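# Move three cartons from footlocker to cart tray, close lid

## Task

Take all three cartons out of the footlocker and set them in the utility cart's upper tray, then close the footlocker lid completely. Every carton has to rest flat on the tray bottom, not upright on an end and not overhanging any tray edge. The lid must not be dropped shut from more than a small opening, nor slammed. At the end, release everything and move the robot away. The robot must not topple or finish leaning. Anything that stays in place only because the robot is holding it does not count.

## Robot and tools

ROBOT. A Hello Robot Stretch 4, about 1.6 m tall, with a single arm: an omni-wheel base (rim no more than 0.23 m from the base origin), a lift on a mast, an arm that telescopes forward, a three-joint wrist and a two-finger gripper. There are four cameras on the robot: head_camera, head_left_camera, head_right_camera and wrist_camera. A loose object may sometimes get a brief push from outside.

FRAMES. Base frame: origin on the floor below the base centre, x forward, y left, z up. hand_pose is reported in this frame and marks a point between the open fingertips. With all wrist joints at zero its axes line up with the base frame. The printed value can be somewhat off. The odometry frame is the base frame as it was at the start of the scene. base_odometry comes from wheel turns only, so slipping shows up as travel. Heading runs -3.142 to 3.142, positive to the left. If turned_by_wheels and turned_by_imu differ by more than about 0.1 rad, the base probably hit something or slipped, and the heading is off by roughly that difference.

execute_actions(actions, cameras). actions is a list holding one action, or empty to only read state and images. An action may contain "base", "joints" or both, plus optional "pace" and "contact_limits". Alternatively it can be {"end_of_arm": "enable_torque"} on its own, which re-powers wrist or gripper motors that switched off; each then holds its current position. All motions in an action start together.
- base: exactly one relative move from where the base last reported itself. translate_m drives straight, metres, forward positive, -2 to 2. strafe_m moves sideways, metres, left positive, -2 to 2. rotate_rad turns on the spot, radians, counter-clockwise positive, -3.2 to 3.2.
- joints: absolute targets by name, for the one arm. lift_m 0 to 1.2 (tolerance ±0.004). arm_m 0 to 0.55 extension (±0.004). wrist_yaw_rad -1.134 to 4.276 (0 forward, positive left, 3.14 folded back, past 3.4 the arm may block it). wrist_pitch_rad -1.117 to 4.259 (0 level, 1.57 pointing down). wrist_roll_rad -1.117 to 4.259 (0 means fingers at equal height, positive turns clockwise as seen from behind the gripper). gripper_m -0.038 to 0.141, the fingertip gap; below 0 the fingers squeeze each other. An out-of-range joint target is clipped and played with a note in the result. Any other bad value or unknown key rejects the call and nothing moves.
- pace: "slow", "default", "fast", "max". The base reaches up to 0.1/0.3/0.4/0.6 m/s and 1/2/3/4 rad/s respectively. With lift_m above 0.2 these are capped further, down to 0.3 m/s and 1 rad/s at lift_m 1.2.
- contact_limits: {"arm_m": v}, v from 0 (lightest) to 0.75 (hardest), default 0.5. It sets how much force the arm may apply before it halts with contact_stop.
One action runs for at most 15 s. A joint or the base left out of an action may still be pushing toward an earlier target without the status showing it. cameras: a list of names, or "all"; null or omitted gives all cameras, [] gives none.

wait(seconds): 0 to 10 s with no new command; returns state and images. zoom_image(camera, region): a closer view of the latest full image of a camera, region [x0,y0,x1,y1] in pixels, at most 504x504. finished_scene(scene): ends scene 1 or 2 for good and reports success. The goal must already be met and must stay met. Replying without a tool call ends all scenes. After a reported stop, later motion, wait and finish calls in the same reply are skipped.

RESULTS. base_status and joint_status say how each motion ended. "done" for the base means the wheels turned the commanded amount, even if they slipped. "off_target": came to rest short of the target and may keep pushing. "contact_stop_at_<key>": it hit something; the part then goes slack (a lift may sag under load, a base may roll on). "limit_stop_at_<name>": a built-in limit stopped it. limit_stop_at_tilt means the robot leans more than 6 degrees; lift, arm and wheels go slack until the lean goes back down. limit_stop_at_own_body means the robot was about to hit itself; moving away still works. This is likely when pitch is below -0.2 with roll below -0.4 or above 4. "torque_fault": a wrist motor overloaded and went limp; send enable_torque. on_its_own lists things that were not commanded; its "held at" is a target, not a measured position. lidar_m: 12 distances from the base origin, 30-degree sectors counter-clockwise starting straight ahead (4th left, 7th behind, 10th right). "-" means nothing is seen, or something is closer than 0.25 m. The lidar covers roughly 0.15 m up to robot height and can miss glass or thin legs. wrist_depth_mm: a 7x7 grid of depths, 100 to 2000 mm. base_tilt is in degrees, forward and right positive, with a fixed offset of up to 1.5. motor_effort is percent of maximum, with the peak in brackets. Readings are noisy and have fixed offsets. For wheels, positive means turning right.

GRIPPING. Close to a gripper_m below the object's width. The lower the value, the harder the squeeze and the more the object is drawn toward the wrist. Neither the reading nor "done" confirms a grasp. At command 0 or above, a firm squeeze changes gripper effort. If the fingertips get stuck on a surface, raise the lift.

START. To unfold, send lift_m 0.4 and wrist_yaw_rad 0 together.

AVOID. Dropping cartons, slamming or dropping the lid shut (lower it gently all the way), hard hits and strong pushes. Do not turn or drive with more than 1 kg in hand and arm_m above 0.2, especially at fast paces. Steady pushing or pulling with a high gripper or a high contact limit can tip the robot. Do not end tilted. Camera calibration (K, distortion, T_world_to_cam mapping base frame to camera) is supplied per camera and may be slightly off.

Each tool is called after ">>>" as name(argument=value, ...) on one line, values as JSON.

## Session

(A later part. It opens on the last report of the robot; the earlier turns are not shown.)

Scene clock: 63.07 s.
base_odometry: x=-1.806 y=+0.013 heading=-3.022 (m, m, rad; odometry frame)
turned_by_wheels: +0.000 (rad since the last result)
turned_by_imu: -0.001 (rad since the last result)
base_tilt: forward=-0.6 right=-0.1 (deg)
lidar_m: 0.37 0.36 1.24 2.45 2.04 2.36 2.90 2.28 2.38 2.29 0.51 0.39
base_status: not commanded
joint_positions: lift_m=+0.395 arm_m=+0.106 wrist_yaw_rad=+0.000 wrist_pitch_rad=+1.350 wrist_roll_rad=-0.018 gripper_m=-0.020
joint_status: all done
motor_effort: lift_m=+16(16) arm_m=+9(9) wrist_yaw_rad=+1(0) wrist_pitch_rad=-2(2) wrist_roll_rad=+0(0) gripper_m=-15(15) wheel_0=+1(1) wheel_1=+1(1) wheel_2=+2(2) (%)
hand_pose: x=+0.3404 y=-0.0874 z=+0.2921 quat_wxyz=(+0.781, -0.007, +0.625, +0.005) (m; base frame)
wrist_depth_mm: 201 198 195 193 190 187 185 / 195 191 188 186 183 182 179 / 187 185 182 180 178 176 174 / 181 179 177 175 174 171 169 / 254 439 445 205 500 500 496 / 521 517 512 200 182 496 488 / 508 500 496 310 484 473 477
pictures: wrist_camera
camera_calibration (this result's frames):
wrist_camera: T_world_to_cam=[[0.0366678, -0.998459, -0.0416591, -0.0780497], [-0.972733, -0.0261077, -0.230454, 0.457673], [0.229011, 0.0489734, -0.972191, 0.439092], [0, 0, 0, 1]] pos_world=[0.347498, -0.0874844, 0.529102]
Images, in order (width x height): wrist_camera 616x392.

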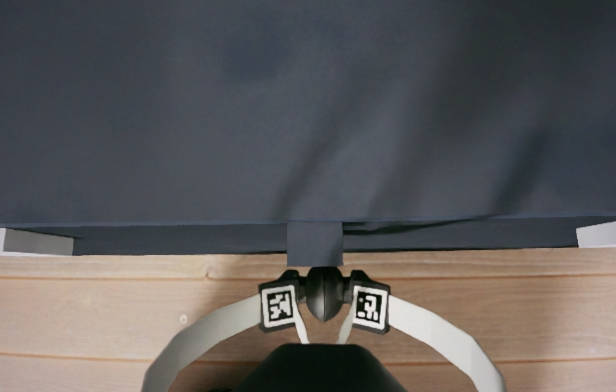

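>>> execute_actions(actions=[{"joints":{"arm_m":0.122},"pace":"slow"}], cameras=["wrist_camera"])

>>> execute_actions(actions=[{"joints":{"lift_m":0.44},"pace":"slow"}], cameras=["wrist_camera","head_camera"])

Scene clock: 64.20 s.
base_odometry: x=-1.806 y=+0.013 heading=-3.022 (m, m, rad; odometry frame)
turned_by_wheels: +0.000 (rad since the last result)
turned_by_imu: +0.000 (rad since the last result)
base_tilt: forward=-0.5 right=-0.1 (deg)
lidar_m: 0.36 0.36 1.24 2.46 2.04 2.36 2.89 2.30 2.37 2.26 0.55 0.39
base_status: not commanded
joint_positions: lift_m=+0.395 arm_m=+0.120 wrist_yaw_rad=+0.000 wrist_pitch_rad=+1.350 wrist_roll_rad=-0.018 gripper_m=-0.020
joint_status: all done
motor_effort: lift_m=+15(16) arm_m=+9(9) wrist_yaw_rad=+1(2) wrist_pitch_rad=-2(2) wrist_roll_rad=+0(1) gripper_m=-18(11) wheel_0=+0(1) wheel_1=+1(1) wheel_2=+2(2) (%)
hand_pose: x=+0.3544 y=-0.0874 z=+0.2921 quat_wxyz=(+0.781, -0.007, +0.625, +0.005) (m; base frame)
wrist_depth_mm: 200 198 195 193 190 186 185 / 194 191 189 186 183 181 179 / 187 185 182 180 178 175 174 / 182 179 177 174 172 170 168 / 183 183 188 178 209 237 281 / 525 517 508 191 182 496 488 / 508 504 492 310 488 473 477
pictures: wrist_camera
camera_calibration (this result's frames):
wrist_camera: T_world_to_cam=[[0.0366678, -0.998459, -0.0416591, -0.078563], [-0.972733, -0.0261078, -0.230454, 0.471289], [0.229011, 0.0489734, -0.972191, 0.435886], [0, 0, 0, 1]] pos_world=[0.361497, -0.0874844, 0.529102]
Images, in order (width x height): wrist_camera 616x392.

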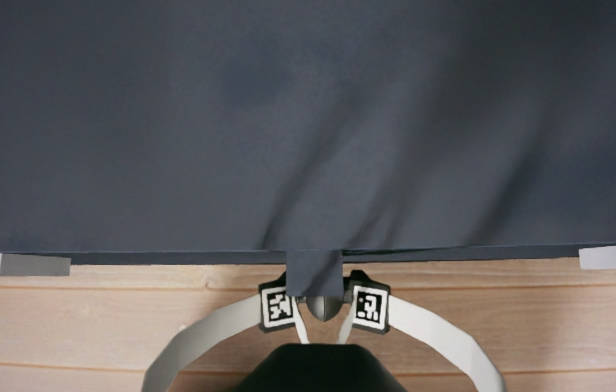

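Scene clock: 65.37 s.
base_odometry: x=-1.806 y=+0.013 heading=-3.023 (m, m, rad; odometry frame)
turned_by_wheels: +0.000 (rad since the last result)
turned_by_imu: -0.001 (rad since the last result)
base_tilt: forward=-0.5 right=-0.1 (deg)
lidar_m: 0.35 0.37 1.25 2.48 2.05 2.35 2.87 2.29 2.39 2.27 0.52 0.40
base_status: not commanded
joint_positions: lift_m=+0.414 arm_m=+0.121 wrist_yaw_rad=-0.002 wrist_pitch_rad=+1.361 wrist_roll_rad=-0.018 gripper_m=-0.020
joint_status: lift_m contact_stop (moved +0.019 of +0.045)
on_its_own: lift_m is slack since a contact_stop (your +0.440 is given up); wrist_pitch_rad is at rest, and its effort (-34) is outside its rest range (-23 to +23)
motor_effort: lift_m=+25(40) arm_m=+6(9) wrist_yaw_rad=+7(8) wrist_pitch_rad=-34(36) wrist_roll_rad=+0(1) gripper_m=-13(23) wheel_0=+1(1) wheel_1=+1(1) wheel_2=-1(4) (%)
hand_pose: x=+0.3516 y=-0.0875 z=+0.3102 quat_wxyz=(+0.777, -0.006, +0.629, +0.005) (m; base frame)
wrist_depth_mm: 213 210 207 204 202 198 195 / 207 204 200 198 195 193 191 / 201 198 195 193 190 187 186 / 195 192 190 187 185 182 180 / 191 190 186 185 209 324 504 / 535 535 525 191 182 508 496 / 525 521 512 329 500 484 488
pictures: head_camera, wrist_camera
camera_calibration (this result's frames):
wrist_camera: T_world_to_cam=[[0.0344602, -0.998521, -0.0420604, -0.0769162], [-0.975255, -0.0244015, -0.219734, 0.470403], [0.218383, 0.0485917, -0.974653, 0.458562], [0, 0, 0, 1]] pos_world=[0.361271, -0.0876062, 0.547067]
Images, in order (width x height): head_camera 420x560, wrist_camera 616x392.

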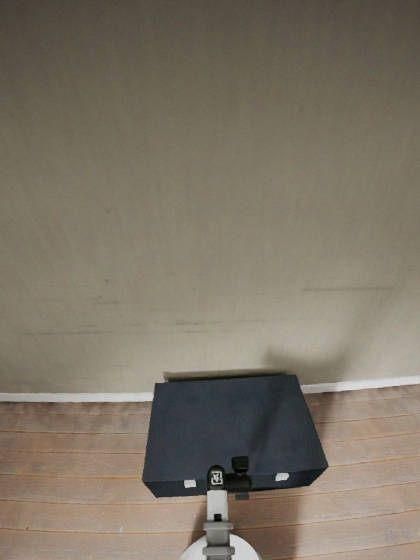

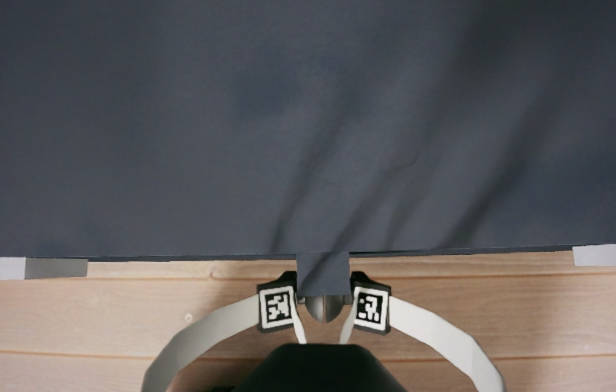

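>>> execute_actions(actions=[{"joints":{"lift_m":0.39}}], cameras=[])

>>> execute_actions(actions=[{"base":{"translate_m":-0.2},"joints":{"arm_m":0.0,"gripper_m":0.07}}], cameras=[])

>>> execute_actions(actions=[{"joints":{"lift_m":0.16,"wrist_pitch_rad":0}}], cameras=["wrist_camera"])

Scene clock: 66.37 s.
base_odometry: x=-1.806 y=+0.013 heading=-3.023 (m, m, rad; odometry frame)
turned_by_wheels: +0.000 (rad since the last result)
turned_by_imu: +0.000 (rad since the last result)
base_tilt: forward=-0.5 right=-0.1 (deg)
lidar_m: 0.36 0.35 1.24 2.49 2.07 2.36 2.89 2.29 2.40 2.27 0.54 0.38
base_status: not commanded
joint_positions: lift_m=+0.391 arm_m=+0.121 wrist_yaw_rad=-0.002 wrist_pitch_rad=+1.357 wrist_roll_rad=-0.018 gripper_m=-0.020
joint_status: all done
motor_effort: lift_m=+14(23) arm_m=+6(6) wrist_yaw_rad=+8(8) wrist_pitch_rad=-21(34) wrist_roll_rad=+0(0) gripper_m=-11(15) wheel_0=+1(1) wheel_1=+1(1) wheel_2=-1(1) (%)
hand_pose: x=+0.3529 y=-0.0876 z=+0.2868 quat_wxyz=(+0.779, -0.006, +0.627, +0.005) (m; base frame)
wrist_depth_mm: 193 190 188 186 182 180 178 / 187 185 181 179 177 175 173 / 181 179 176 174 171 169 167 / 175 173 171 168 166 164 163 / 172 170 167 166 164 162 488 / 517 512 496 184 183 488 484 / 504 500 492 488 480 473 469
pictures: none
No camera images: the call's "cameras" was empty. Leave "cameras" out to get every camera's image.

Scene clock: 68.43 s.
base_odometry: x=-1.607 y=+0.037 heading=-3.023 (m, m, rad; odometry frame)
turned_by_wheels: +0.000 (rad since the last result)
turned_by_imu: -0.001 (rad since the last result)
base_tilt: forward=-0.6 right=-0.1 (deg)
lidar_m: 0.52 0.58 1.52 2.46 1.93 2.35 2.69 2.13 2.38 2.29 1.59 0.57
base_status: done
joint_positions: lift_m=+0.390 arm_m=+0.002 wrist_yaw_rad=+0.000 wrist_pitch_rad=+1.351 wrist_roll_rad=-0.018 gripper_m=+0.070
joint_status: all done
motor_effort: lift_m=+16(16) arm_m=-9(11) wrist_yaw_rad=+1(7) wrist_pitch_rad=-3(20) wrist_roll_rad=+0(0) gripper_m=-1(15) wheel_0=+0(4) wheel_1=+0(6) wheel_2=-2(8) (%)
hand_pose: x=+0.2354 y=-0.0874 z=+0.2871 quat_wxyz=(+0.780, -0.007, +0.625, +0.005) (m; base frame)
wrist_depth_mm: 500 496 496 496 504 517 517 / 591 580 574 564 559 554 544 / 569 564 564 549 544 535 530 / 554 544 539 535 530 521 512 / 535 525 521 517 512 504 496 / 517 512 204 500 196 488 480 / 500 297 289 135 477 477 469
pictures: none
No camera images: the call's "cameras" was empty. Leave "cameras" out to get every camera's image.

Scene clock: 70.47 s.
base_odometry: x=-1.607 y=+0.037 heading=-3.023 (m, m, rad; odometry frame)
turned_by_wheels: +0.000 (rad since the last result)
turned_by_imu: -0.001 (rad since the last result)
base_tilt: forward=-0.6 right=-0.2 (deg)
lidar_m: 0.54 0.57 1.52 2.47 1.97 2.35 2.67 2.14 2.41 2.29 1.58 0.56
base_status: not commanded
joint_positions: lift_m=+0.160 arm_m=+0.001 wrist_yaw_rad=+0.000 wrist_pitch_rad=+0.002 wrist_roll_rad=-0.018 gripper_m=+0.070
joint_status: all done
motor_effort: lift_m=+16(16) arm_m=-8(9) wrist_yaw_rad=+0(3) wrist_pitch_rad=-8(11) wrist_roll_rad=+0(0) gripper_m=-4(1) wheel_0=-1(1) wheel_1=+0(0) wheel_2=-2(2) (%)
hand_pose: x=+0.4609 y=-0.0874 z=+0.3379 quat_wxyz=(+1.000, -0.009, +0.001, +0.000) (m; base frame)
wrist_depth_mm: 891 878 866 866 842 842 831 / 891 878 866 866 854 842 842 / 891 878 878 866 854 842 842 / 891 878 878 878 854 842 831 / 338 336 332 332 329 327 325 / 338 336 204 334 196 327 314 / 340 336 334 135 332 329 329
pictures: wrist_camera
camera_calibration (this result's frames):
wrist_camera: T_world_to_cam=[[0.0487786, -0.998455, 0.0266137, -0.109197], [0.00977465, -0.0261669, -0.99961, 0.392486], [0.998762, 0.0490197, 0.00848317, -0.230114], [0, 0, 0, 1]] pos_world=[0.231319, -0.0874782, 0.397191]
Images, in order (width x height): wrist_camera 616x392.

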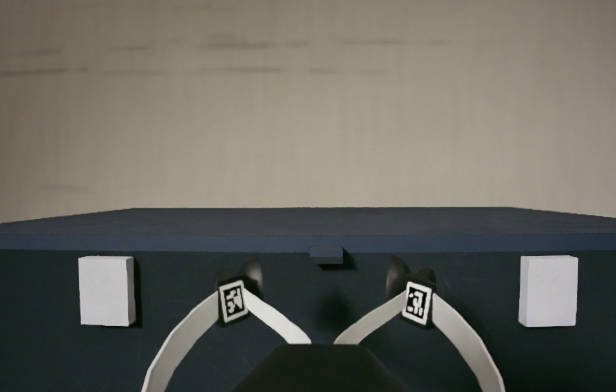

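>>> execute_actions(actions=[{"joints":{"arm_m":0.09},"pace":"slow"}], cameras=[])

>>> execute_actions(actions=[{"joints":{"gripper_m":-0.02}}], cameras=["wrist_camera"])

>>> execute_actions(actions=[{"base":{"translate_m":-1.1},"pace":"slow"}], cameras=["wrist_camera","head_camera"])

Scene clock: 72.77 s.
base_odometry: x=-1.607 y=+0.037 heading=-3.023 (m, m, rad; odometry frame)
turned_by_wheels: +0.000 (rad since the last result)
turned_by_imu: -0.001 (rad since the last result)
base_tilt: forward=-0.5 right=-0.2 (deg)
lidar_m: 0.55 0.54 1.51 2.47 1.93 2.34 2.67 2.14 2.38 2.28 1.57 0.60
base_status: not commanded
joint_positions: lift_m=+0.160 arm_m=+0.088 wrist_yaw_rad=-0.001 wrist_pitch_rad=+0.002 wrist_roll_rad=-0.018 gripper_m=+0.070
joint_status: all done
motor_effort: lift_m=+16(16) arm_m=+11(14) wrist_yaw_rad=+3(5) wrist_pitch_rad=-7(8) wrist_roll_rad=+0(0) gripper_m=-3(2) wheel_0=-1(0) wheel_1=+0(0) wheel_2=-2(2) (%)
hand_pose: x=+0.5474 y=-0.0877 z=+0.3380 quat_wxyz=(+1.000, -0.009, +0.001, +0.000) (m; base frame)
wrist_depth_mm: 788 788 778 768 759 759 741 / 788 798 778 768 768 759 741 / 798 788 788 768 768 759 750 / 798 788 788 778 768 759 750 / 251 249 249 247 245 244 242 / 238 250 194 247 196 244 242 / 242 251 249 134 246 245 244
pictures: none
No camera images: the call's "cameras" was empty. Leave "cameras" out to get every camera's image.

Scene clock: 74.40 s.
base_odometry: x=-1.607 y=+0.037 heading=-3.022 (m, m, rad; odometry frame)
turned_by_wheels: +0.000 (rad since the last result)
turned_by_imu: +0.000 (rad since the last result)
base_tilt: forward=-0.5 right=-0.1 (deg)
lidar_m: 0.54 0.56 1.50 2.46 1.96 2.36 2.68 2.14 2.40 2.28 1.56 0.56
base_status: not commanded
joint_positions: lift_m=+0.160 arm_m=+0.089 wrist_yaw_rad=+0.003 wrist_pitch_rad=+0.003 wrist_roll_rad=-0.018 gripper_m=-0.019
joint_status: all done
motor_effort: lift_m=+15(16) arm_m=+5(11) wrist_yaw_rad=-6(9) wrist_pitch_rad=-9(9) wrist_roll_rad=+0(0) gripper_m=-21(25) wheel_0=+1(1) wheel_1=+1(1) wheel_2=+0(2) (%)
hand_pose: x=+0.5487 y=-0.0867 z=+0.3378 quat_wxyz=(+1.000, -0.009, +0.001, +0.001) (m; base frame)
wrist_depth_mm: 798 788 778 768 759 750 741 / 798 798 778 768 768 750 741 / 798 788 778 778 768 759 750 / 809 778 778 768 759 750 759 / 246 244 243 240 238 237 235 / 233 244 183 240 181 236 236 / 238 245 244 193 239 236 236
pictures: wrist_camera
camera_calibration (this result's frames):
wrist_camera: T_world_to_cam=[[0.0513007, -0.998329, 0.0266024, -0.11412], [0.0096089, -0.0261429, -0.999612, 0.391674], [0.998637, 0.0515364, 0.00825169, -0.317456], [0, 0, 0, 1]] pos_world=[0.319115, -0.0873294, 0.397177]
Images, in order (width x height): wrist_camera 616x392.

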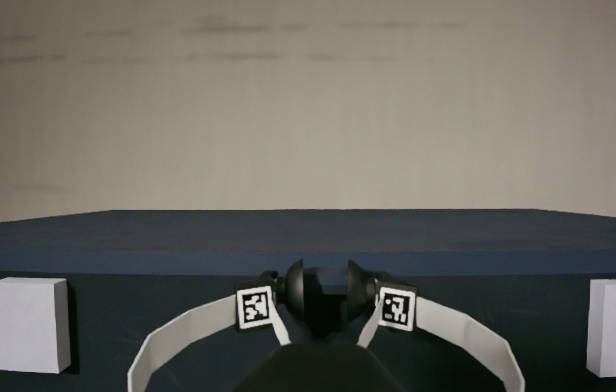

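action 0: "base": translate_m = -1.1 would last too long for one action: at the pace "slow" translate_m can be at most 0.766 in either direction: name a faster pace, or command the rest in another action

>>> execute_actions(actions=[{"base":{"translate_m":-1.1}}], cameras=["wrist_camera","head_camera"])

Scene clock: 79.60 s.
base_odometry: x=-0.515 y=+0.167 heading=-3.022 (m, m, rad; odometry frame)
turned_by_wheels: +0.000 (rad since the last result)
turned_by_imu: +0.000 (rad since the last result)
base_tilt: forward=-0.5 right=-0.1 (deg)
lidar_m: 0.55 0.55 2.56 1.65 1.74 1.66 1.58 1.28 1.30 2.31 2.39 0.58
base_status: done
joint_positions: lift_m=+0.160 arm_m=+0.089 wrist_yaw_rad=+0.003 wrist_pitch_rad=+0.003 wrist_roll_rad=-0.018 gripper_m=-0.019
joint_status: not commanded
motor_effort: lift_m=+17(17) arm_m=+5(5) wrist_yaw_rad=-6(10) wrist_pitch_rad=-9(9) wrist_roll_rad=+1(0) gripper_m=-21(24) wheel_0=-1(8) wheel_1=-1(6) wheel_2=+2(14) (%)
hand_pose: x=+0.5488 y=-0.0866 z=+0.3377 quat_wxyz=(+1.000, -0.009, +0.001, +0.001) (m; base frame)
wrist_depth_mm: 1983 1921 1921 1921 1863 1808 1863 / 1983 1921 1921 1921 1863 1863 1863 / 1921 1921 1983 1921 1921 1863 1863 / 1921 1983 1863 1863 1863 1863 1863 / 248 245 243 240 237 236 234 / 236 246 183 239 182 235 234 / 241 246 243 193 238 235 234
pictures: head_camera, wrist_camera
camera_calibration (this result's frames):
wrist_camera: T_world_to_cam=[[0.0515485, -0.998316, 0.0265986, -0.114187], [0.00953698, -0.0261407, -0.999613, 0.391619], [0.998625, 0.0517822, 0.00817341, -0.317536], [0, 0, 0, 1]] pos_world=[0.31925, -0.0873149, 0.3971]
Images, in order (width x height): head_camera 420x560, wrist_camera 616x392.

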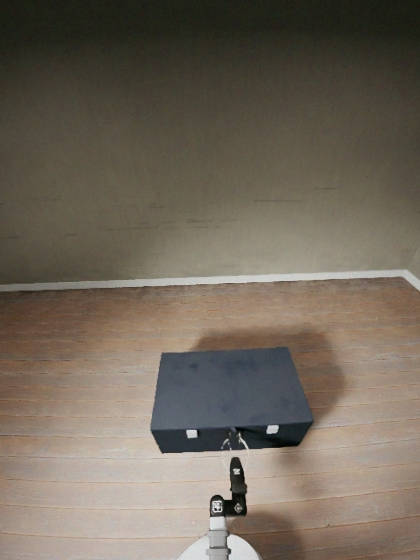

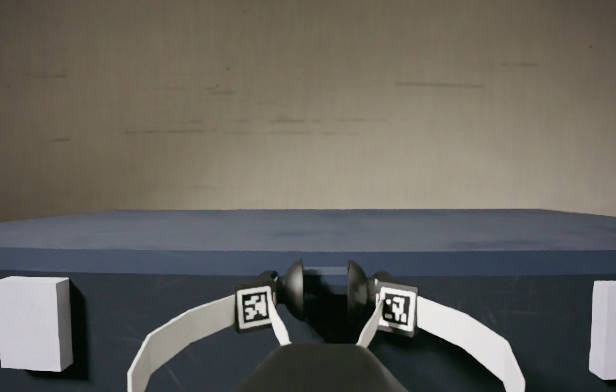

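>>> execute_actions(actions=[{"joints":{"gripper_m":0.07}}], cameras=[])

>>> execute_actions(actions=[{"joints":{"arm_m":0.0}}], cameras=[])

>>> execute_actions(actions=[{"base":{"strafe_m":-0.8},"pace":"fast"}], cameras=[])

>>> execute_actions(actions=[{"base":{"translate_m":1.65},"pace":"fast"}], cameras=[])

>>> execute_actions(actions=[{"base":{"rotate_rad":-3.11}}], cameras=[])

>>> execute_actions(actions=[{"base":{"strafe_m":-0.626},"pace":"fast"}], cameras=["wrist_camera","head_camera"])

Scene clock: 81.50 s.
base_odometry: x=-0.515 y=+0.167 heading=-3.023 (m, m, rad; odometry frame)
turned_by_wheels: +0.000 (rad since the last result)
turned_by_imu: -0.001 (rad since the last result)
base_tilt: forward=-0.7 right=-0.2 (deg)
lidar_m: 0.55 0.58 2.56 1.65 1.73 1.66 1.58 1.29 1.31 2.30 2.39 0.59
base_status: not commanded
joint_positions: lift_m=+0.160 arm_m=+0.089 wrist_yaw_rad=-0.004 wrist_pitch_rad=+0.002 wrist_roll_rad=-0.018 gripper_m=+0.070
joint_status: all done
motor_effort: lift_m=+17(16) arm_m=+5(5) wrist_yaw_rad=+13(12) wrist_pitch_rad=-6(9) wrist_roll_rad=+0(0) gripper_m=-2(24) wheel_0=+0(1) wheel_1=-1(1) wheel_2=-1(2) (%)
hand_pose: x=+0.5482 y=-0.0885 z=+0.3380 quat_wxyz=(+1.000, -0.009, +0.001, -0.002) (m; base frame)
wrist_depth_mm: 1983 1921 1921 1863 1863 1863 1808 / 1983 1921 1983 1863 1863 1863 1863 / 1983 1983 1921 1921 1863 1863 1808 / 1983 1921 1921 1921 1921 1863 1863 / 253 251 248 246 245 242 240 / 240 250 197 246 196 242 241 / 245 252 249 137 244 242 242
pictures: none
No camera images: the call's "cameras" was empty. Leave "cameras" out to get every camera's image.

Scene clock: 82.73 s.
base_odometry: x=-0.515 y=+0.167 heading=-3.023 (m, m, rad; odometry frame)
turned_by_wheels: +0.000 (rad since the last result)
turned_by_imu: +0.000 (rad since the last result)
base_tilt: forward=-0.6 right=-0.1 (deg)
lidar_m: 0.53 0.56 2.56 1.65 1.74 1.63 1.58 1.29 1.30 2.30 2.37 0.57
base_status: not commanded
joint_positions: lift_m=+0.160 arm_m=+0.002 wrist_yaw_rad=+0.000 wrist_pitch_rad=+0.002 wrist_roll_rad=-0.018 gripper_m=+0.070
joint_status: all done
motor_effort: lift_m=+17(17) arm_m=-9(13) wrist_yaw_rad=+1(11) wrist_pitch_rad=-7(7) wrist_roll_rad=+0(0) gripper_m=-5(2) wheel_0=+0(0) wheel_1=-1(1) wheel_2=-1(1) (%)
hand_pose: x=+0.4609 y=-0.0874 z=+0.3379 quat_wxyz=(+1.000, -0.009, +0.001, +0.000) (m; base frame)
wrist_depth_mm: - - 1983 1921 1921 1921 1921 / - - - - 1983 1921 1921 / - - - 1983 - 1983 1983 / - - - 1983 1983 1983 1921 / 343 340 338 334 330 327 324 / 345 338 204 332 195 329 314 / 347 342 338 135 330 329 327
pictures: none
No camera images: the call's "cameras" was empty. Leave "cameras" out to get every camera's image.

Scene clock: 85.97 s.
base_odometry: x=-0.610 y=+0.962 heading=-3.023 (m, m, rad; odometry frame)
turned_by_wheels: +0.000 (rad since the last result)
turned_by_imu: -0.001 (rad since the last result)
base_tilt: forward=-0.5 right=-0.2 (deg)
lidar_m: 2.18 0.63 0.81 2.45 2.23 1.64 0.86 0.77 0.79 1.51 1.54 2.11
base_status: done
joint_positions: lift_m=+0.160 arm_m=+0.002 wrist_yaw_rad=+0.000 wrist_pitch_rad=+0.002 wrist_roll_rad=-0.018 gripper_m=+0.070
joint_status: not commanded
motor_effort: lift_m=+17(16) arm_m=-9(9) wrist_yaw_rad=+1(0) wrist_pitch_rad=-7(7) wrist_roll_rad=+1(0) gripper_m=-2(4) wheel_0=-1(8) wheel_1=+1(10) wheel_2=+0(0) (%)
hand_pose: x=+0.4609 y=-0.0874 z=+0.3379 quat_wxyz=(+1.000, -0.009, +0.001, +0.000) (m; base frame)
wrist_depth_mm: - 1983 - 1983 1983 1983 1921 / - - - 1983 1921 1983 1921 / - - - 1983 - 1983 1921 / - - 1983 1983 1983 1921 1921 / 530 778 - 1983 1983 1983 1921 / 525 768 204 1255 196 1182 1182 / 535 683 831 136 809 809 820
pictures: none
No camera images: the call's "cameras" was empty. Leave "cameras" out to get every camera's image.

Scene clock: 91.37 s.
base_odometry: x=-2.248 y=+0.766 heading=-3.023 (m, m, rad; odometry frame)
turned_by_wheels: +0.000 (rad since the last result)
turned_by_imu: -0.002 (rad since the last result)
base_tilt: forward=-0.6 right=-0.2 (deg)
lidar_m: 0.52 0.57 0.75 2.06 0.87 0.70 2.30 2.12 1.57 1.48 0.78 0.56
base_status: done
joint_positions: lift_m=+0.160 arm_m=+0.002 wrist_yaw_rad=+0.000 wrist_pitch_rad=+0.002 wrist_roll_rad=-0.018 gripper_m=+0.070
joint_status: not commanded
motor_effort: lift_m=+17(17) arm_m=-9(9) wrist_yaw_rad=+1(1) wrist_pitch_rad=-7(7) wrist_roll_rad=+0(1) gripper_m=-1(2) wheel_0=-1(5) wheel_1=+1(7) wheel_2=+2(13) (%)
hand_pose: x=+0.4609 y=-0.0874 z=+0.3379 quat_wxyz=(+1.000, -0.009, +0.001, +0.000) (m; base frame)
wrist_depth_mm: 325 322 317 314 309 307 304 / 325 322 317 315 314 309 306 / 327 324 319 317 312 310 307 / 329 324 320 315 314 310 307 / 329 327 320 319 315 310 307 / 330 329 205 319 196 312 309 / 330 327 324 136 315 312 312
pictures: none
No camera images: the call's "cameras" was empty. Leave "cameras" out to get every camera's image.

Scene clock: 94.20 s.
base_odometry: x=-2.248 y=+0.766 heading=+0.151 (m, m, rad; odometry frame)
turned_by_wheels: -3.110 (rad since the last result)
turned_by_imu: -3.145 (rad since the last result)
base_tilt: forward=-0.5 right=-0.2 (deg)
lidar_m: 2.29 2.08 1.54 1.46 0.78 0.55 0.54 0.57 0.81 2.33 0.86 0.70
base_status: done
joint_positions: lift_m=+0.160 arm_m=+0.002 wrist_yaw_rad=+0.000 wrist_pitch_rad=+0.002 wrist_roll_rad=-0.018 gripper_m=+0.070
joint_status: not commanded
motor_effort: lift_m=+17(17) arm_m=-9(9) wrist_yaw_rad=+2(1) wrist_pitch_rad=-7(7) wrist_roll_rad=+0(0) gripper_m=-2(4) wheel_0=+2(6) wheel_1=+0(7) wheel_2=+0(6) (%)
hand_pose: x=+0.4609 y=-0.0874 z=+0.3379 quat_wxyz=(+1.000, -0.009, +0.001, +0.000) (m; base frame)
wrist_depth_mm: - - - - - - - / - - - - - - - / - - - - - - - / - - - - - - - / 1921 - - - - 627 418 / 1182 1205 205 1229 195 569 415 / 854 820 831 135 820 521 410
pictures: none
No camera images: the call's "cameras" was empty. Leave "cameras" out to get every camera's image.

Scene clock: 96.90 s.
base_odometry: x=-2.154 y=+0.147 heading=+0.151 (m, m, rad; odometry frame)
turned_by_wheels: +0.000 (rad since the last result)
turned_by_imu: +0.000 (rad since the last result)
base_tilt: forward=-0.5 right=-0.1 (deg)
lidar_m: 0.59 0.63 2.17 2.02 0.77 0.57 0.55 0.59 0.80 2.41 2.37 0.60
base_status: done
joint_positions: lift_m=+0.160 arm_m=+0.002 wrist_yaw_rad=+0.000 wrist_pitch_rad=+0.002 wrist_roll_rad=-0.018 gripper_m=+0.070
joint_status: not commanded
motor_effort: lift_m=+17(17) arm_m=-9(9) wrist_yaw_rad=+0(1) wrist_pitch_rad=-7(7) wrist_roll_rad=+0(0) gripper_m=+0(4) wheel_0=-3(10) wheel_1=+3(11) wheel_2=+0(3) (%)
hand_pose: x=+0.4609 y=-0.0874 z=+0.3379 quat_wxyz=(+1.000, -0.009, +0.001, +0.000) (m; base frame)
wrist_depth_mm: - - - - - - - / - - - - - - - / - - - - - - - / - - - - - - - / 394 387 377 373 366 359 353 / 397 389 204 373 196 359 355 / 397 392 382 136 368 357 355
pictures: head_camera, wrist_camera
camera_calibration (this result's frames):
wrist_camera: T_world_to_cam=[[0.0487684, -0.998455, 0.0266304, -0.1092], [0.0101033, -0.0261677, -0.999607, 0.392317], [0.998759, 0.0490183, 0.00881149, -0.23027], [0, 0, 0, 1]] pos_world=[0.231346, -0.0874783, 0.3971]
Images, in order (width x height): head_camera 420x560, wrist_camera 616x392.

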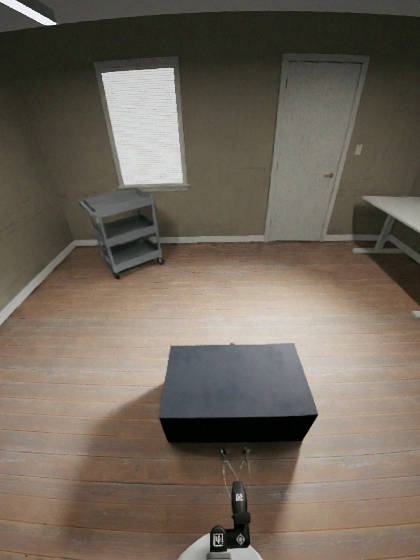

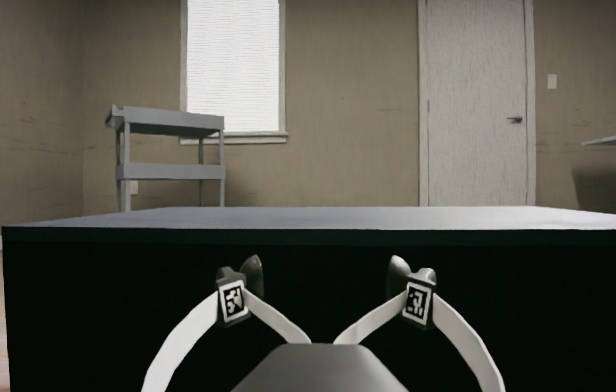

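>>> execute_actions(actions=[{"base":{"strafe_m":0.626},"pace":"fast"}], cameras=[])

>>> execute_actions(actions=[{"base":{"translate_m":1.65},"pace":"fast"}], cameras=[])

>>> execute_actions(actions=[{"base":{"rotate_rad":-3.13}}], cameras=[])

>>> execute_actions(actions=[{"base":{"strafe_m":0.6},"joints":{"lift_m":0.12,"gripper_m":0.09},"pace":"fast"}], cameras=["wrist_camera"])

Scene clock: 99.77 s.
base_odometry: x=-2.248 y=+0.766 heading=+0.151 (m, m, rad; odometry frame)
turned_by_wheels: +0.000 (rad since the last result)
turned_by_imu: -0.002 (rad since the last result)
base_tilt: forward=-0.6 right=-0.1 (deg)
lidar_m: 2.30 2.05 1.54 1.48 0.79 0.57 0.53 0.57 0.80 2.32 0.89 0.70
base_status: done
joint_positions: lift_m=+0.160 arm_m=+0.002 wrist_yaw_rad=+0.000 wrist_pitch_rad=+0.002 wrist_roll_rad=-0.018 gripper_m=+0.070
joint_status: not commanded
motor_effort: lift_m=+17(17) arm_m=-9(9) wrist_yaw_rad=+2(1) wrist_pitch_rad=-7(7) wrist_roll_rad=+0(0) gripper_m=-3(0) wheel_0=+3(13) wheel_1=-2(9) wheel_2=+0(1) (%)
hand_pose: x=+0.4609 y=-0.0874 z=+0.3379 quat_wxyz=(+1.000, -0.009, +0.001, +0.000) (m; base frame)
wrist_depth_mm: - - - - - - - / - - - - - - - / - - - - - - - / - - - - - - - / 1921 - - - - 627 413 / 1205 1229 205 1229 196 569 413 / 854 820 820 135 820 521 410
pictures: none
No camera images: the call's "cameras" was empty. Leave "cameras" out to get every camera's image.

Scene clock: 105.17 s.
base_odometry: x=-0.617 y=+1.014 heading=+0.151 (m, m, rad; odometry frame)
turned_by_wheels: +0.000 (rad since the last result)
turned_by_imu: -0.002 (rad since the last result)
base_tilt: forward=-0.6 right=-0.1 (deg)
lidar_m: 0.80 0.73 1.50 1.42 1.53 2.11 2.18 0.66 0.85 2.49 2.14 1.61
base_status: done
joint_positions: lift_m=+0.160 arm_m=+0.002 wrist_yaw_rad=+0.000 wrist_pitch_rad=+0.002 wrist_roll_rad=-0.018 gripper_m=+0.070
joint_status: not commanded
motor_effort: lift_m=+17(17) arm_m=-9(9) wrist_yaw_rad=+1(1) wrist_pitch_rad=-7(7) wrist_roll_rad=+0(0) gripper_m=-5(5) wheel_0=-1(8) wheel_1=+0(9) wheel_2=+2(11) (%)
hand_pose: x=+0.4609 y=-0.0874 z=+0.3379 quat_wxyz=(+1.000, -0.009, +0.001, +0.000) (m; base frame)
wrist_depth_mm: 1430 891 878 1308 1308 1281 1281 / 525 1430 1366 1336 1336 1281 1281 / 521 569 661 1366 1336 1308 1281 / 1430 1397 1366 1366 1366 1336 1308 / 1464 1430 1098 1336 1336 1308 1281 / 741 585 204 1025 195 1205 1182 / 508 569 820 136 820 809 820
pictures: none
No camera images: the call's "cameras" was empty. Leave "cameras" out to get every camera's image.

Scene clock: 108.00 s.
base_odometry: x=-0.617 y=+1.014 heading=-2.979 (m, m, rad; odometry frame)
turned_by_wheels: -3.130 (rad since the last result)
turned_by_imu: -3.165 (rad since the last result)
base_tilt: forward=-0.5 right=-0.1 (deg)
lidar_m: 2.19 0.68 0.85 2.52 2.09 1.63 0.79 0.73 1.48 1.44 1.50 2.14
base_status: done
joint_positions: lift_m=+0.160 arm_m=+0.002 wrist_yaw_rad=+0.000 wrist_pitch_rad=+0.002 wrist_roll_rad=-0.018 gripper_m=+0.070
joint_status: not commanded
motor_effort: lift_m=+17(17) arm_m=-9(9) wrist_yaw_rad=+1(1) wrist_pitch_rad=-7(7) wrist_roll_rad=+0(0) gripper_m=-3(3) wheel_0=+1(9) wheel_1=+0(9) wheel_2=+0(7) (%)
hand_pose: x=+0.4609 y=-0.0874 z=+0.3379 quat_wxyz=(+1.000, -0.009, +0.001, +0.000) (m; base frame)
wrist_depth_mm: - - - - 1983 1921 1863 / - - - 1983 1921 1921 1921 / - - - 1983 1983 1921 1863 / - - - 1983 1983 1921 1863 / 554 778 - 1983 1921 1921 1921 / 549 778 205 1229 195 1205 1160 / 559 715 820 135 820 809 820
pictures: none
No camera images: the call's "cameras" was empty. Leave "cameras" out to get every camera's image.

Scene clock: 110.73 s.
base_odometry: x=-0.520 y=+0.422 heading=-2.979 (m, m, rad; odometry frame)
turned_by_wheels: +0.000 (rad since the last result)
turned_by_imu: -0.002 (rad since the last result)
base_tilt: forward=-0.6 right=-0.1 (deg)
lidar_m: 0.59 0.63 2.79 1.91 2.04 1.60 1.53 1.08 1.11 2.04 2.15 0.62
base_status: done
joint_positions: lift_m=+0.120 arm_m=+0.002 wrist_yaw_rad=+0.000 wrist_pitch_rad=+0.002 wrist_roll_rad=-0.018 gripper_m=+0.090
joint_status: all done
motor_effort: lift_m=+16(16) arm_m=-9(9) wrist_yaw_rad=+0(1) wrist_pitch_rad=-7(7) wrist_roll_rad=+0(0) gripper_m=-2(0) wheel_0=+2(10) wheel_1=-2(10) wheel_2=+1(4) (%)
hand_pose: x=+0.4609 y=-0.0874 z=+0.2979 quat_wxyz=(+1.000, -0.009, +0.001, +0.000) (m; base frame)
wrist_depth_mm: - - - 1921 1983 1921 1808 / - - - - 1983 1921 1863 / - - - - 1983 - 1863 / 394 384 377 366 359 1863 1921 / 392 387 375 362 357 353 1863 / 394 382 198 368 211 351 1060 / 397 384 377 136 359 355 741
pictures: wrist_camera
camera_calibration (this result's frames):
wrist_camera: T_world_to_cam=[[0.0487319, -0.998457, 0.0266313, -0.108131], [0.0100953, -0.0261692, -0.999607, 0.35239], [0.998761, 0.0489816, 0.00880446, -0.229915], [0, 0, 0, 1]] pos_world=[0.231342, -0.0874804, 0.357155]
Images, in order (width x height): wrist_camera 616x392.

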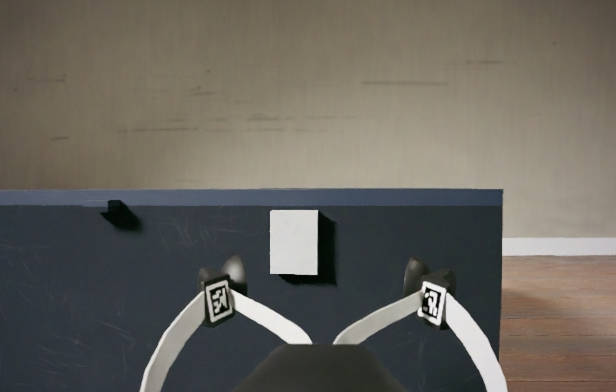

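>>> execute_actions(actions=[{"base":{"rotate_rad":-0.05}}], cameras=[])

>>> execute_actions(actions=[{"base":{"strafe_m":0.06},"joints":{"arm_m":0.08}}], cameras=["wrist_camera"])

>>> zoom_image(camera="wrist_camera", region=[220,160,430,320])

Scene clock: 111.43 s.
base_odometry: x=-0.520 y=+0.422 heading=-3.029 (m, m, rad; odometry frame)
turned_by_wheels: -0.050 (rad since the last result)
turned_by_imu: -0.051 (rad since the last result)
base_tilt: forward=-0.6 right=-0.2 (deg)
lidar_m: 0.60 0.59 2.82 1.92 1.99 1.62 1.54 1.09 1.10 2.03 2.12 0.63
base_status: done
joint_positions: lift_m=+0.120 arm_m=+0.002 wrist_yaw_rad=+0.000 wrist_pitch_rad=+0.002 wrist_roll_rad=-0.018 gripper_m=+0.090
joint_status: not commanded
motor_effort: lift_m=+17(16) arm_m=-9(9) wrist_yaw_rad=+2(3) wrist_pitch_rad=-7(7) wrist_roll_rad=+0(1) gripper_m=-1(5) wheel_0=+1(6) wheel_1=+2(4) wheel_2=+0(7) (%)
hand_pose: x=+0.4609 y=-0.0874 z=+0.2979 quat_wxyz=(+1.000, -0.009, +0.001, +0.000) (m; base frame)
wrist_depth_mm: - - - - - 1921 1983 / - - - 1983 1983 1983 1921 / - - - - - 1983 1983 / 382 375 375 370 366 1983 1983 / 382 377 373 370 366 1708 1921 / 382 379 198 370 211 991 1042 / 384 379 375 136 366 366 741
pictures: none
No camera images: the call's "cameras" was empty. Leave "cameras" out to get every camera's image.

Scene clock: 112.63 s.
base_odometry: x=-0.513 y=+0.362 heading=-3.029 (m, m, rad; odometry frame)
turned_by_wheels: +0.000 (rad since the last result)
turned_by_imu: +0.000 (rad since the last result)
base_tilt: forward=-0.6 right=-0.1 (deg)
lidar_m: 0.57 0.60 2.78 1.85 1.94 1.62 1.53 1.11 1.14 2.10 2.20 0.61
base_status: done
joint_positions: lift_m=+0.120 arm_m=+0.078 wrist_yaw_rad=+0.000 wrist_pitch_rad=+0.002 wrist_roll_rad=-0.018 gripper_m=+0.090
joint_status: all done
motor_effort: lift_m=+17(16) arm_m=+9(12) wrist_yaw_rad=+2(1) wrist_pitch_rad=-7(7) wrist_roll_rad=+0(0) gripper_m=-3(1) wheel_0=+1(10) wheel_1=+0(5) wheel_2=+0(3) (%)
hand_pose: x=+0.5379 y=-0.0874 z=+0.2979 quat_wxyz=(+1.000, -0.009, +0.001, +0.000) (m; base frame)
wrist_depth_mm: 1983 1983 1983 1863 1863 1863 1863 / 1983 1983 1983 1921 1921 1921 1921 / - 1921 1983 1983 1921 1983 1921 / 298 296 293 290 287 285 1863 / 300 297 293 278 286 285 283 / 300 297 198 290 211 286 283 / 301 298 294 136 289 287 286
pictures: wrist_camera
camera_calibration (this result's frames):
wrist_camera: T_world_to_cam=[[0.0489086, -0.998448, 0.0266322, -0.111924], [0.0101189, -0.0261675, -0.999606, 0.351607], [0.998752, 0.0491588, 0.00882343, -0.306757], [0, 0, 0, 1]] pos_world=[0.30829, -0.0874699, 0.357156]
Images, in order (width x height): wrist_camera 616x392.

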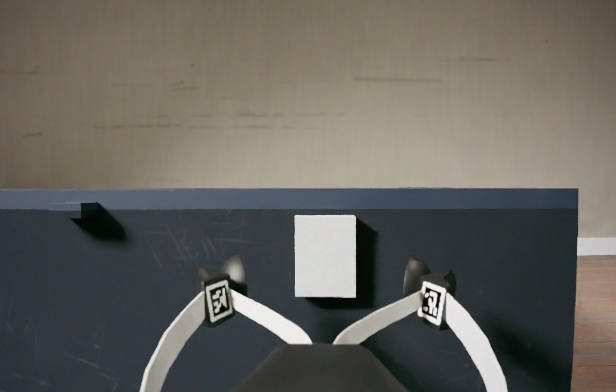

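Region (220, 160, 430, 320) of wrist_camera's 616x392 image, scaled by 2.400; it fills the top 384 rows of this view, and the rest is white.

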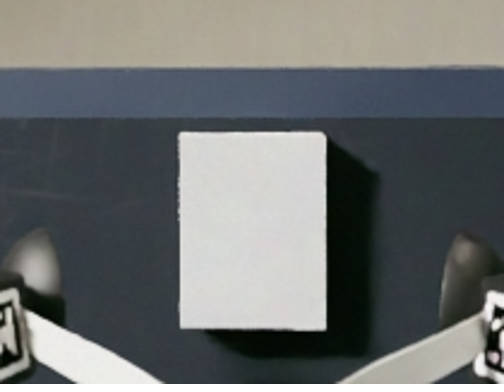

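Grip and try sliding down.

>>> execute_actions(actions=[{"joints":{"arm_m":0.125},"pace":"slow"}], cameras=[])

>>> execute_actions(actions=[{"joints":{"gripper_m":0.0}}], cameras=[])

>>> execute_actions(actions=[{"joints":{"lift_m":0.105},"pace":"slow"}], cameras=["wrist_camera"])

>>> execute_actions(actions=[{"joints":{"lift_m":0.13},"pace":"slow"}], cameras=["wrist_camera"])

Scene clock: 114.43 s.
base_odometry: x=-0.513 y=+0.362 heading=-3.029 (m, m, rad; odometry frame)
turned_by_wheels: +0.000 (rad since the last result)
turned_by_imu: -0.001 (rad since the last result)
base_tilt: forward=-0.5 right=-0.2 (deg)
lidar_m: 0.57 0.62 2.75 1.85 1.92 1.60 1.53 1.13 1.13 2.09 2.20 0.61
base_status: not commanded
joint_positions: lift_m=+0.120 arm_m=+0.123 wrist_yaw_rad=+0.000 wrist_pitch_rad=+0.002 wrist_roll_rad=-0.018 gripper_m=+0.090
joint_status: all done
motor_effort: lift_m=+17(17) arm_m=+10(6) wrist_yaw_rad=+1(1) wrist_pitch_rad=-7(7) wrist_roll_rad=+0(0) gripper_m=+0(2) wheel_0=+1(1) wheel_1=+0(0) wheel_2=+0(0) (%)
hand_pose: x=+0.5825 y=-0.0876 z=+0.2979 quat_wxyz=(+1.000, -0.009, +0.001, +0.000) (m; base frame)
wrist_depth_mm: 1983 1921 1983 1863 1863 1863 1863 / 1921 1921 1921 1863 1863 1863 1863 / 1983 1921 1983 1921 1863 1863 1808 / 252 250 248 245 243 241 1042 / 253 250 247 232 243 241 238 / 254 251 197 233 211 241 240 / 255 253 249 135 244 241 241
pictures: none
No camera images: the call's "cameras" was empty. Leave "cameras" out to get every camera's image.

Scene clock: 116.13 s.
base_odometry: x=-0.513 y=+0.362 heading=-3.029 (m, m, rad; odometry frame)
turned_by_wheels: +0.000 (rad since the last result)
turned_by_imu: -0.001 (rad since the last result)
base_tilt: forward=-0.6 right=-0.1 (deg)
lidar_m: 0.59 0.60 2.77 1.85 1.92 1.63 1.53 1.14 1.15 2.11 2.19 0.62
base_status: not commanded
joint_positions: lift_m=+0.120 arm_m=+0.124 wrist_yaw_rad=+0.003 wrist_pitch_rad=+0.002 wrist_roll_rad=-0.018 gripper_m=+0.001
joint_status: all done
motor_effort: lift_m=+17(16) arm_m=+6(10) wrist_yaw_rad=-6(5) wrist_pitch_rad=-8(8) wrist_roll_rad=+0(0) gripper_m=-24(21) wheel_0=+1(1) wheel_1=+1(0) wheel_2=+0(0) (%)
hand_pose: x=+0.5836 y=-0.0867 z=+0.2979 quat_wxyz=(+1.000, -0.009, +0.001, +0.001) (m; base frame)
wrist_depth_mm: - 1921 1863 1863 1863 1808 1808 / 1983 1983 1921 1863 1863 1808 1863 / 1983 1921 1921 1863 1921 1863 1863 / 250 248 246 243 239 238 1025 / 251 248 245 230 240 238 236 / 252 250 184 231 183 237 236 / 254 250 247 188 241 238 236
pictures: none
No camera images: the call's "cameras" was empty. Leave "cameras" out to get every camera's image.

Scene clock: 116.97 s.
base_odometry: x=-0.513 y=+0.362 heading=-3.029 (m, m, rad; odometry frame)
turned_by_wheels: +0.000 (rad since the last result)
turned_by_imu: +0.000 (rad since the last result)
base_tilt: forward=-0.6 right=-0.2 (deg)
lidar_m: 0.57 0.61 2.78 1.86 1.94 1.63 1.53 1.12 1.13 2.08 2.18 0.61
base_status: not commanded
joint_positions: lift_m=+0.106 arm_m=+0.124 wrist_yaw_rad=+0.000 wrist_pitch_rad=-0.015 wrist_roll_rad=-0.018 gripper_m=+0.001
joint_status: all done
on_its_own: wrist_pitch_rad is at rest, and its effort (+43) is outside its rest range (-23 to +23)
motor_effort: lift_m=+9(16) arm_m=+6(6) wrist_yaw_rad=+2(6) wrist_pitch_rad=+43(43) wrist_roll_rad=+0(0) gripper_m=-20(24) wheel_0=+1(1) wheel_1=+0(0) wheel_2=+0(0) (%)
hand_pose: x=+0.5833 y=-0.0875 z=+0.2885 quat_wxyz=(+1.000, -0.009, -0.008, +0.000) (m; base frame)
wrist_depth_mm: - 1983 1983 1863 1863 1921 1808 / 1983 1921 1983 1921 1921 1808 1863 / 1921 1921 1921 1921 1863 1921 1808 / 251 249 246 244 241 238 1025 / 251 248 245 230 239 238 236 / 250 249 186 229 185 237 236 / 249 247 245 186 239 237 236
pictures: wrist_camera
camera_calibration (this result's frames):
wrist_camera: T_world_to_cam=[[0.0480741, -0.998466, 0.0274667, -0.113756], [0.0273579, -0.026172, -0.999283, 0.331587], [0.998469, 0.0487911, 0.0260577, -0.356857], [0, 0, 0, 1]] pos_world=[0.352708, -0.0874916, 0.343773]
Images, in order (width x height): wrist_camera 616x392.

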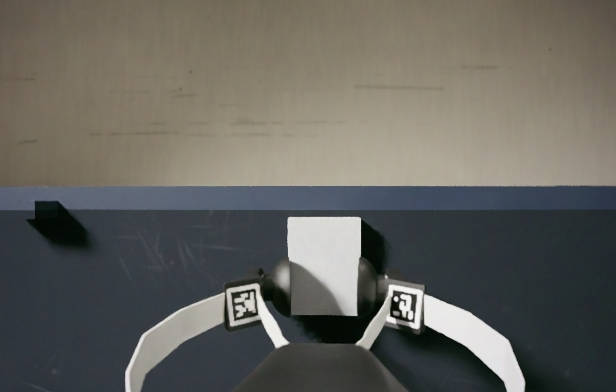

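Scene clock: 117.97 s.
base_odometry: x=-0.513 y=+0.362 heading=-3.029 (m, m, rad; odometry frame)
turned_by_wheels: +0.000 (rad since the last result)
turned_by_imu: +0.000 (rad since the last result)
base_tilt: forward=-0.5 right=-0.1 (deg)
lidar_m: 0.58 0.60 2.72 1.85 1.93 1.63 1.53 1.13 1.13 2.10 2.18 0.63
base_status: not commanded
joint_positions: lift_m=+0.129 arm_m=+0.124 wrist_yaw_rad=+0.001 wrist_pitch_rad=+0.013 wrist_roll_rad=-0.018 gripper_m=+0.001
joint_status: all done
on_its_own: wrist_pitch_rad is at rest, and its effort (-39) is outside its rest range (-23 to +23)
motor_effort: lift_m=+30(30) arm_m=+6(6) wrist_yaw_rad=-3(2) wrist_pitch_rad=-39(43) wrist_roll_rad=+1(1) gripper_m=-21(22) wheel_0=+1(1) wheel_1=+0(0) wheel_2=+0(0) (%)
hand_pose: x=+0.5834 y=-0.0871 z=+0.3036 quat_wxyz=(+1.000, -0.009, +0.007, +0.001) (m; base frame)
wrist_depth_mm: 1983 1921 1921 1863 1863 1863 1808 / 1983 1921 1921 1921 1863 1808 1808 / 1983 1983 1921 1863 1863 1863 1808 / 250 248 245 242 240 237 1025 / 251 248 246 230 241 237 236 / 253 250 185 232 184 239 238 / 254 252 249 188 243 239 239
pictures: wrist_camera
camera_calibration (this result's frames):
wrist_camera: T_world_to_cam=[[0.0502325, -0.998397, 0.0260882, -0.114608], [-0.00101097, -0.026172, -0.999657, 0.363351], [0.998737, 0.0501889, -0.00232404, -0.348817], [0, 0, 0, 1]] pos_world=[0.354501, -0.0874082, 0.365406]
Images, in order (width x height): wrist_camera 616x392.

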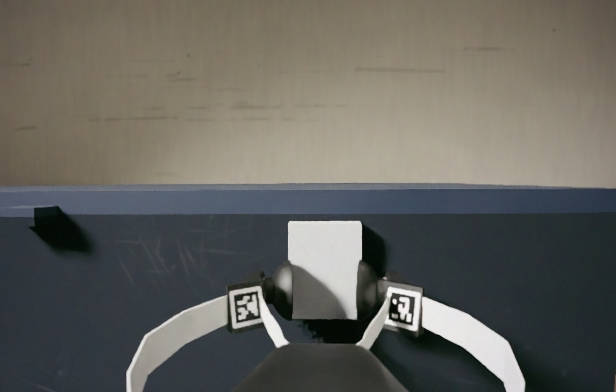

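>>> execute_actions(actions=[{"joints":{"lift_m":0.12,"wrist_roll_rad":0.25},"pace":"slow"}], cameras=["wrist_camera"])

>>> execute_actions(actions=[{"joints":{"wrist_roll_rad":-0.25},"pace":"slow"}], cameras=["wrist_camera"])

Scene clock: 119.00 s.
base_odometry: x=-0.513 y=+0.362 heading=-3.029 (m, m, rad; odometry frame)
turned_by_wheels: +0.000 (rad since the last result)
turned_by_imu: -0.001 (rad since the last result)
base_tilt: forward=-0.5 right=-0.2 (deg)
lidar_m: 0.59 0.61 2.78 1.85 1.92 1.63 1.54 1.12 1.15 2.11 2.18 0.62
base_status: not commanded
joint_positions: lift_m=+0.120 arm_m=+0.124 wrist_yaw_rad=-0.001 wrist_pitch_rad=+0.002 wrist_roll_rad=+0.246 gripper_m=+0.001
joint_status: all done
motor_effort: lift_m=+15(30) arm_m=+6(6) wrist_yaw_rad=+6(5) wrist_pitch_rad=-6(39) wrist_roll_rad=+12(16) gripper_m=-21(25) wheel_0=+1(2) wheel_1=+0(0) wheel_2=-1(1) (%)
hand_pose: x=+0.5832 y=-0.0878 z=+0.2981 quat_wxyz=(+0.992, +0.123, +0.001, -0.001) (m; base frame)
wrist_depth_mm: 1983 1921 1921 1921 1921 1808 1808 / 1921 1921 1983 1863 1921 1863 1863 / 1983 1921 1921 1921 1921 1863 237 / 1983 1983 1921 245 242 240 238 / 1921 250 247 231 241 240 238 / 252 250 185 233 185 241 238 / 253 250 248 198 243 241 239
pictures: wrist_camera
camera_calibration (this result's frames):
wrist_camera: T_world_to_cam=[[0.0469518, -0.970985, -0.234486, -0.0331827], [0.010792, 0.235225, -0.971881, 0.365627], [0.998839, 0.043101, 0.0215231, -0.356386], [0, 0, 0, 1]] pos_world=[0.353585, -0.102864, 0.355236]
Images, in order (width x height): wrist_camera 616x392.

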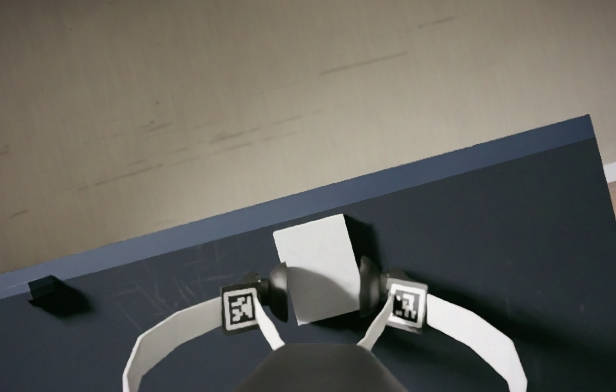

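Scene clock: 120.00 s.
base_odometry: x=-0.513 y=+0.362 heading=-3.029 (m, m, rad; odometry frame)
turned_by_wheels: +0.000 (rad since the last result)
turned_by_imu: +0.000 (rad since the last result)
base_tilt: forward=-0.5 right=-0.1 (deg)
lidar_m: 0.59 0.62 2.77 1.84 1.93 1.62 1.54 1.12 1.15 2.10 2.21 0.63
base_status: not commanded
joint_positions: lift_m=+0.120 arm_m=+0.124 wrist_yaw_rad=-0.002 wrist_pitch_rad=+0.003 wrist_roll_rad=-0.246 gripper_m=+0.001
joint_status: all done
motor_effort: lift_m=+16(15) arm_m=+6(6) wrist_yaw_rad=+8(8) wrist_pitch_rad=-8(10) wrist_roll_rad=-9(10) gripper_m=-20(21) wheel_0=+1(1) wheel_1=+0(0) wheel_2=-1(1) (%)
hand_pose: x=+0.5832 y=-0.0880 z=+0.2979 quat_wxyz=(+0.992, -0.123, +0.001, -0.001) (m; base frame)
wrist_depth_mm: 1983 1921 1921 1863 1863 1808 1808 / 1921 1921 1863 1921 1863 1863 1808 / 251 1921 1921 1921 1921 1863 1863 / 253 249 247 245 1863 1863 1863 / 253 251 249 233 242 240 240 / 254 252 186 234 184 241 239 / 255 253 250 188 244 242 240
pictures: wrist_camera
camera_calibration (this result's frames):
wrist_camera: T_world_to_cam=[[0.0474679, -0.966443, 0.252456, -0.178353], [0.00921595, -0.252306, -0.967604, 0.322161], [0.99883, 0.0482567, -0.00306976, -0.348538], [0, 0, 0, 1]] pos_world=[0.353627, -0.0742661, 0.35568]
Images, in order (width x height): wrist_camera 616x392.

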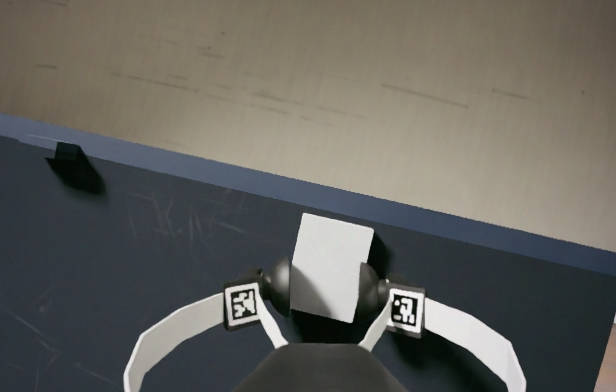

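>>> execute_actions(actions=[{"joints":{"wrist_roll_rad":0,"gripper_m":0.09,"arm_m":0.0}}], cameras=[])

>>> execute_actions(actions=[{"base":{"translate_m":0.2},"joints":{"wrist_pitch_rad":1.0,"lift_m":0.355}}], cameras=["wrist_camera"])

Scene clock: 121.97 s.
base_odometry: x=-0.513 y=+0.362 heading=-3.029 (m, m, rad; odometry frame)
turned_by_wheels: +0.000 (rad since the last result)
turned_by_imu: -0.001 (rad since the last result)
base_tilt: forward=-0.6 right=-0.1 (deg)
lidar_m: 0.58 0.61 2.79 1.84 1.92 1.62 1.53 1.12 1.13 2.10 2.20 0.62
base_status: not commanded
joint_positions: lift_m=+0.120 arm_m=+0.002 wrist_yaw_rad=+0.000 wrist_pitch_rad=+0.002 wrist_roll_rad=-0.001 gripper_m=+0.090
joint_status: all done
motor_effort: lift_m=+16(16) arm_m=-9(2) wrist_yaw_rad=+1(8) wrist_pitch_rad=-7(9) wrist_roll_rad=+2(7) gripper_m=+0(18) wheel_0=+1(2) wheel_1=+1(1) wheel_2=-1(1) (%)
hand_pose: x=+0.4609 y=-0.0875 z=+0.2979 quat_wxyz=(+1.000, +0.000, +0.001, +0.000) (m; base frame)
wrist_depth_mm: - - - - 1983 1921 1983 / - - - 1983 1983 1983 1921 / - - - 1983 1983 1983 1983 / 382 377 373 370 366 362 1983 / 379 375 373 368 366 364 1921 / 379 377 198 368 211 362 1008 / 382 379 375 136 368 364 715
pictures: none
No camera images: the call's "cameras" was empty. Leave "cameras" out to get every camera's image.

Scene clock: 124.03 s.
base_odometry: x=-0.711 y=+0.339 heading=-3.028 (m, m, rad; odometry frame)
turned_by_wheels: +0.000 (rad since the last result)
turned_by_imu: -0.001 (rad since the last result)
base_tilt: forward=-0.5 right=-0.1 (deg)
lidar_m: 0.38 0.39 0.57 1.87 1.91 1.82 1.74 1.29 1.30 2.10 2.18 0.41
base_status: done
joint_positions: lift_m=+0.355 arm_m=+0.001 wrist_yaw_rad=+0.000 wrist_pitch_rad=+1.001 wrist_roll_rad=+0.000 gripper_m=+0.090
joint_status: all done
motor_effort: lift_m=+25(26) arm_m=-8(9) wrist_yaw_rad=+1(1) wrist_pitch_rad=-4(4) wrist_roll_rad=+2(2) gripper_m=-2(4) wheel_0=+0(2) wheel_1=+2(6) wheel_2=+1(7) (%)
hand_pose: x=+0.3280 y=-0.0874 z=+0.2899 quat_wxyz=(+0.877, +0.000, +0.480, +0.000) (m; base frame)
wrist_depth_mm: 274 268 264 258 252 246 242 / 243 237 232 227 224 220 217 / 227 227 228 227 228 229 228 / 283 283 285 270 283 285 286 / 379 379 355 377 355 379 525 / 517 512 198 500 211 480 488 / 492 480 477 136 462 452 452
pictures: wrist_camera
camera_calibration (this result's frames):
wrist_camera: T_world_to_cam=[[0.0342958, -0.998771, -0.0357834, -0.0786491], [-0.835326, -0.00898975, -0.549682, 0.494073], [0.548684, 0.0487425, -0.834607, 0.295047], [0, 0, 0, 1]] pos_world=[0.253521, -0.0884922, 0.515017]
Images, in order (width x height): wrist_camera 616x392.

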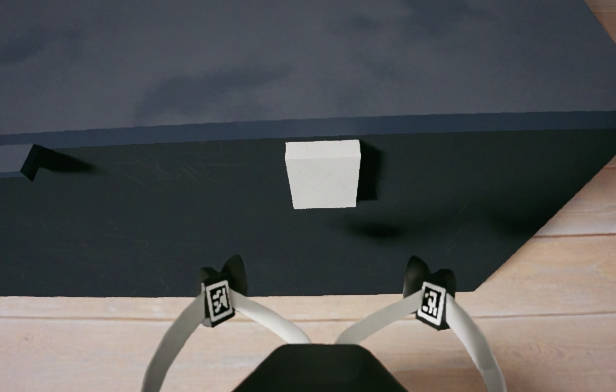

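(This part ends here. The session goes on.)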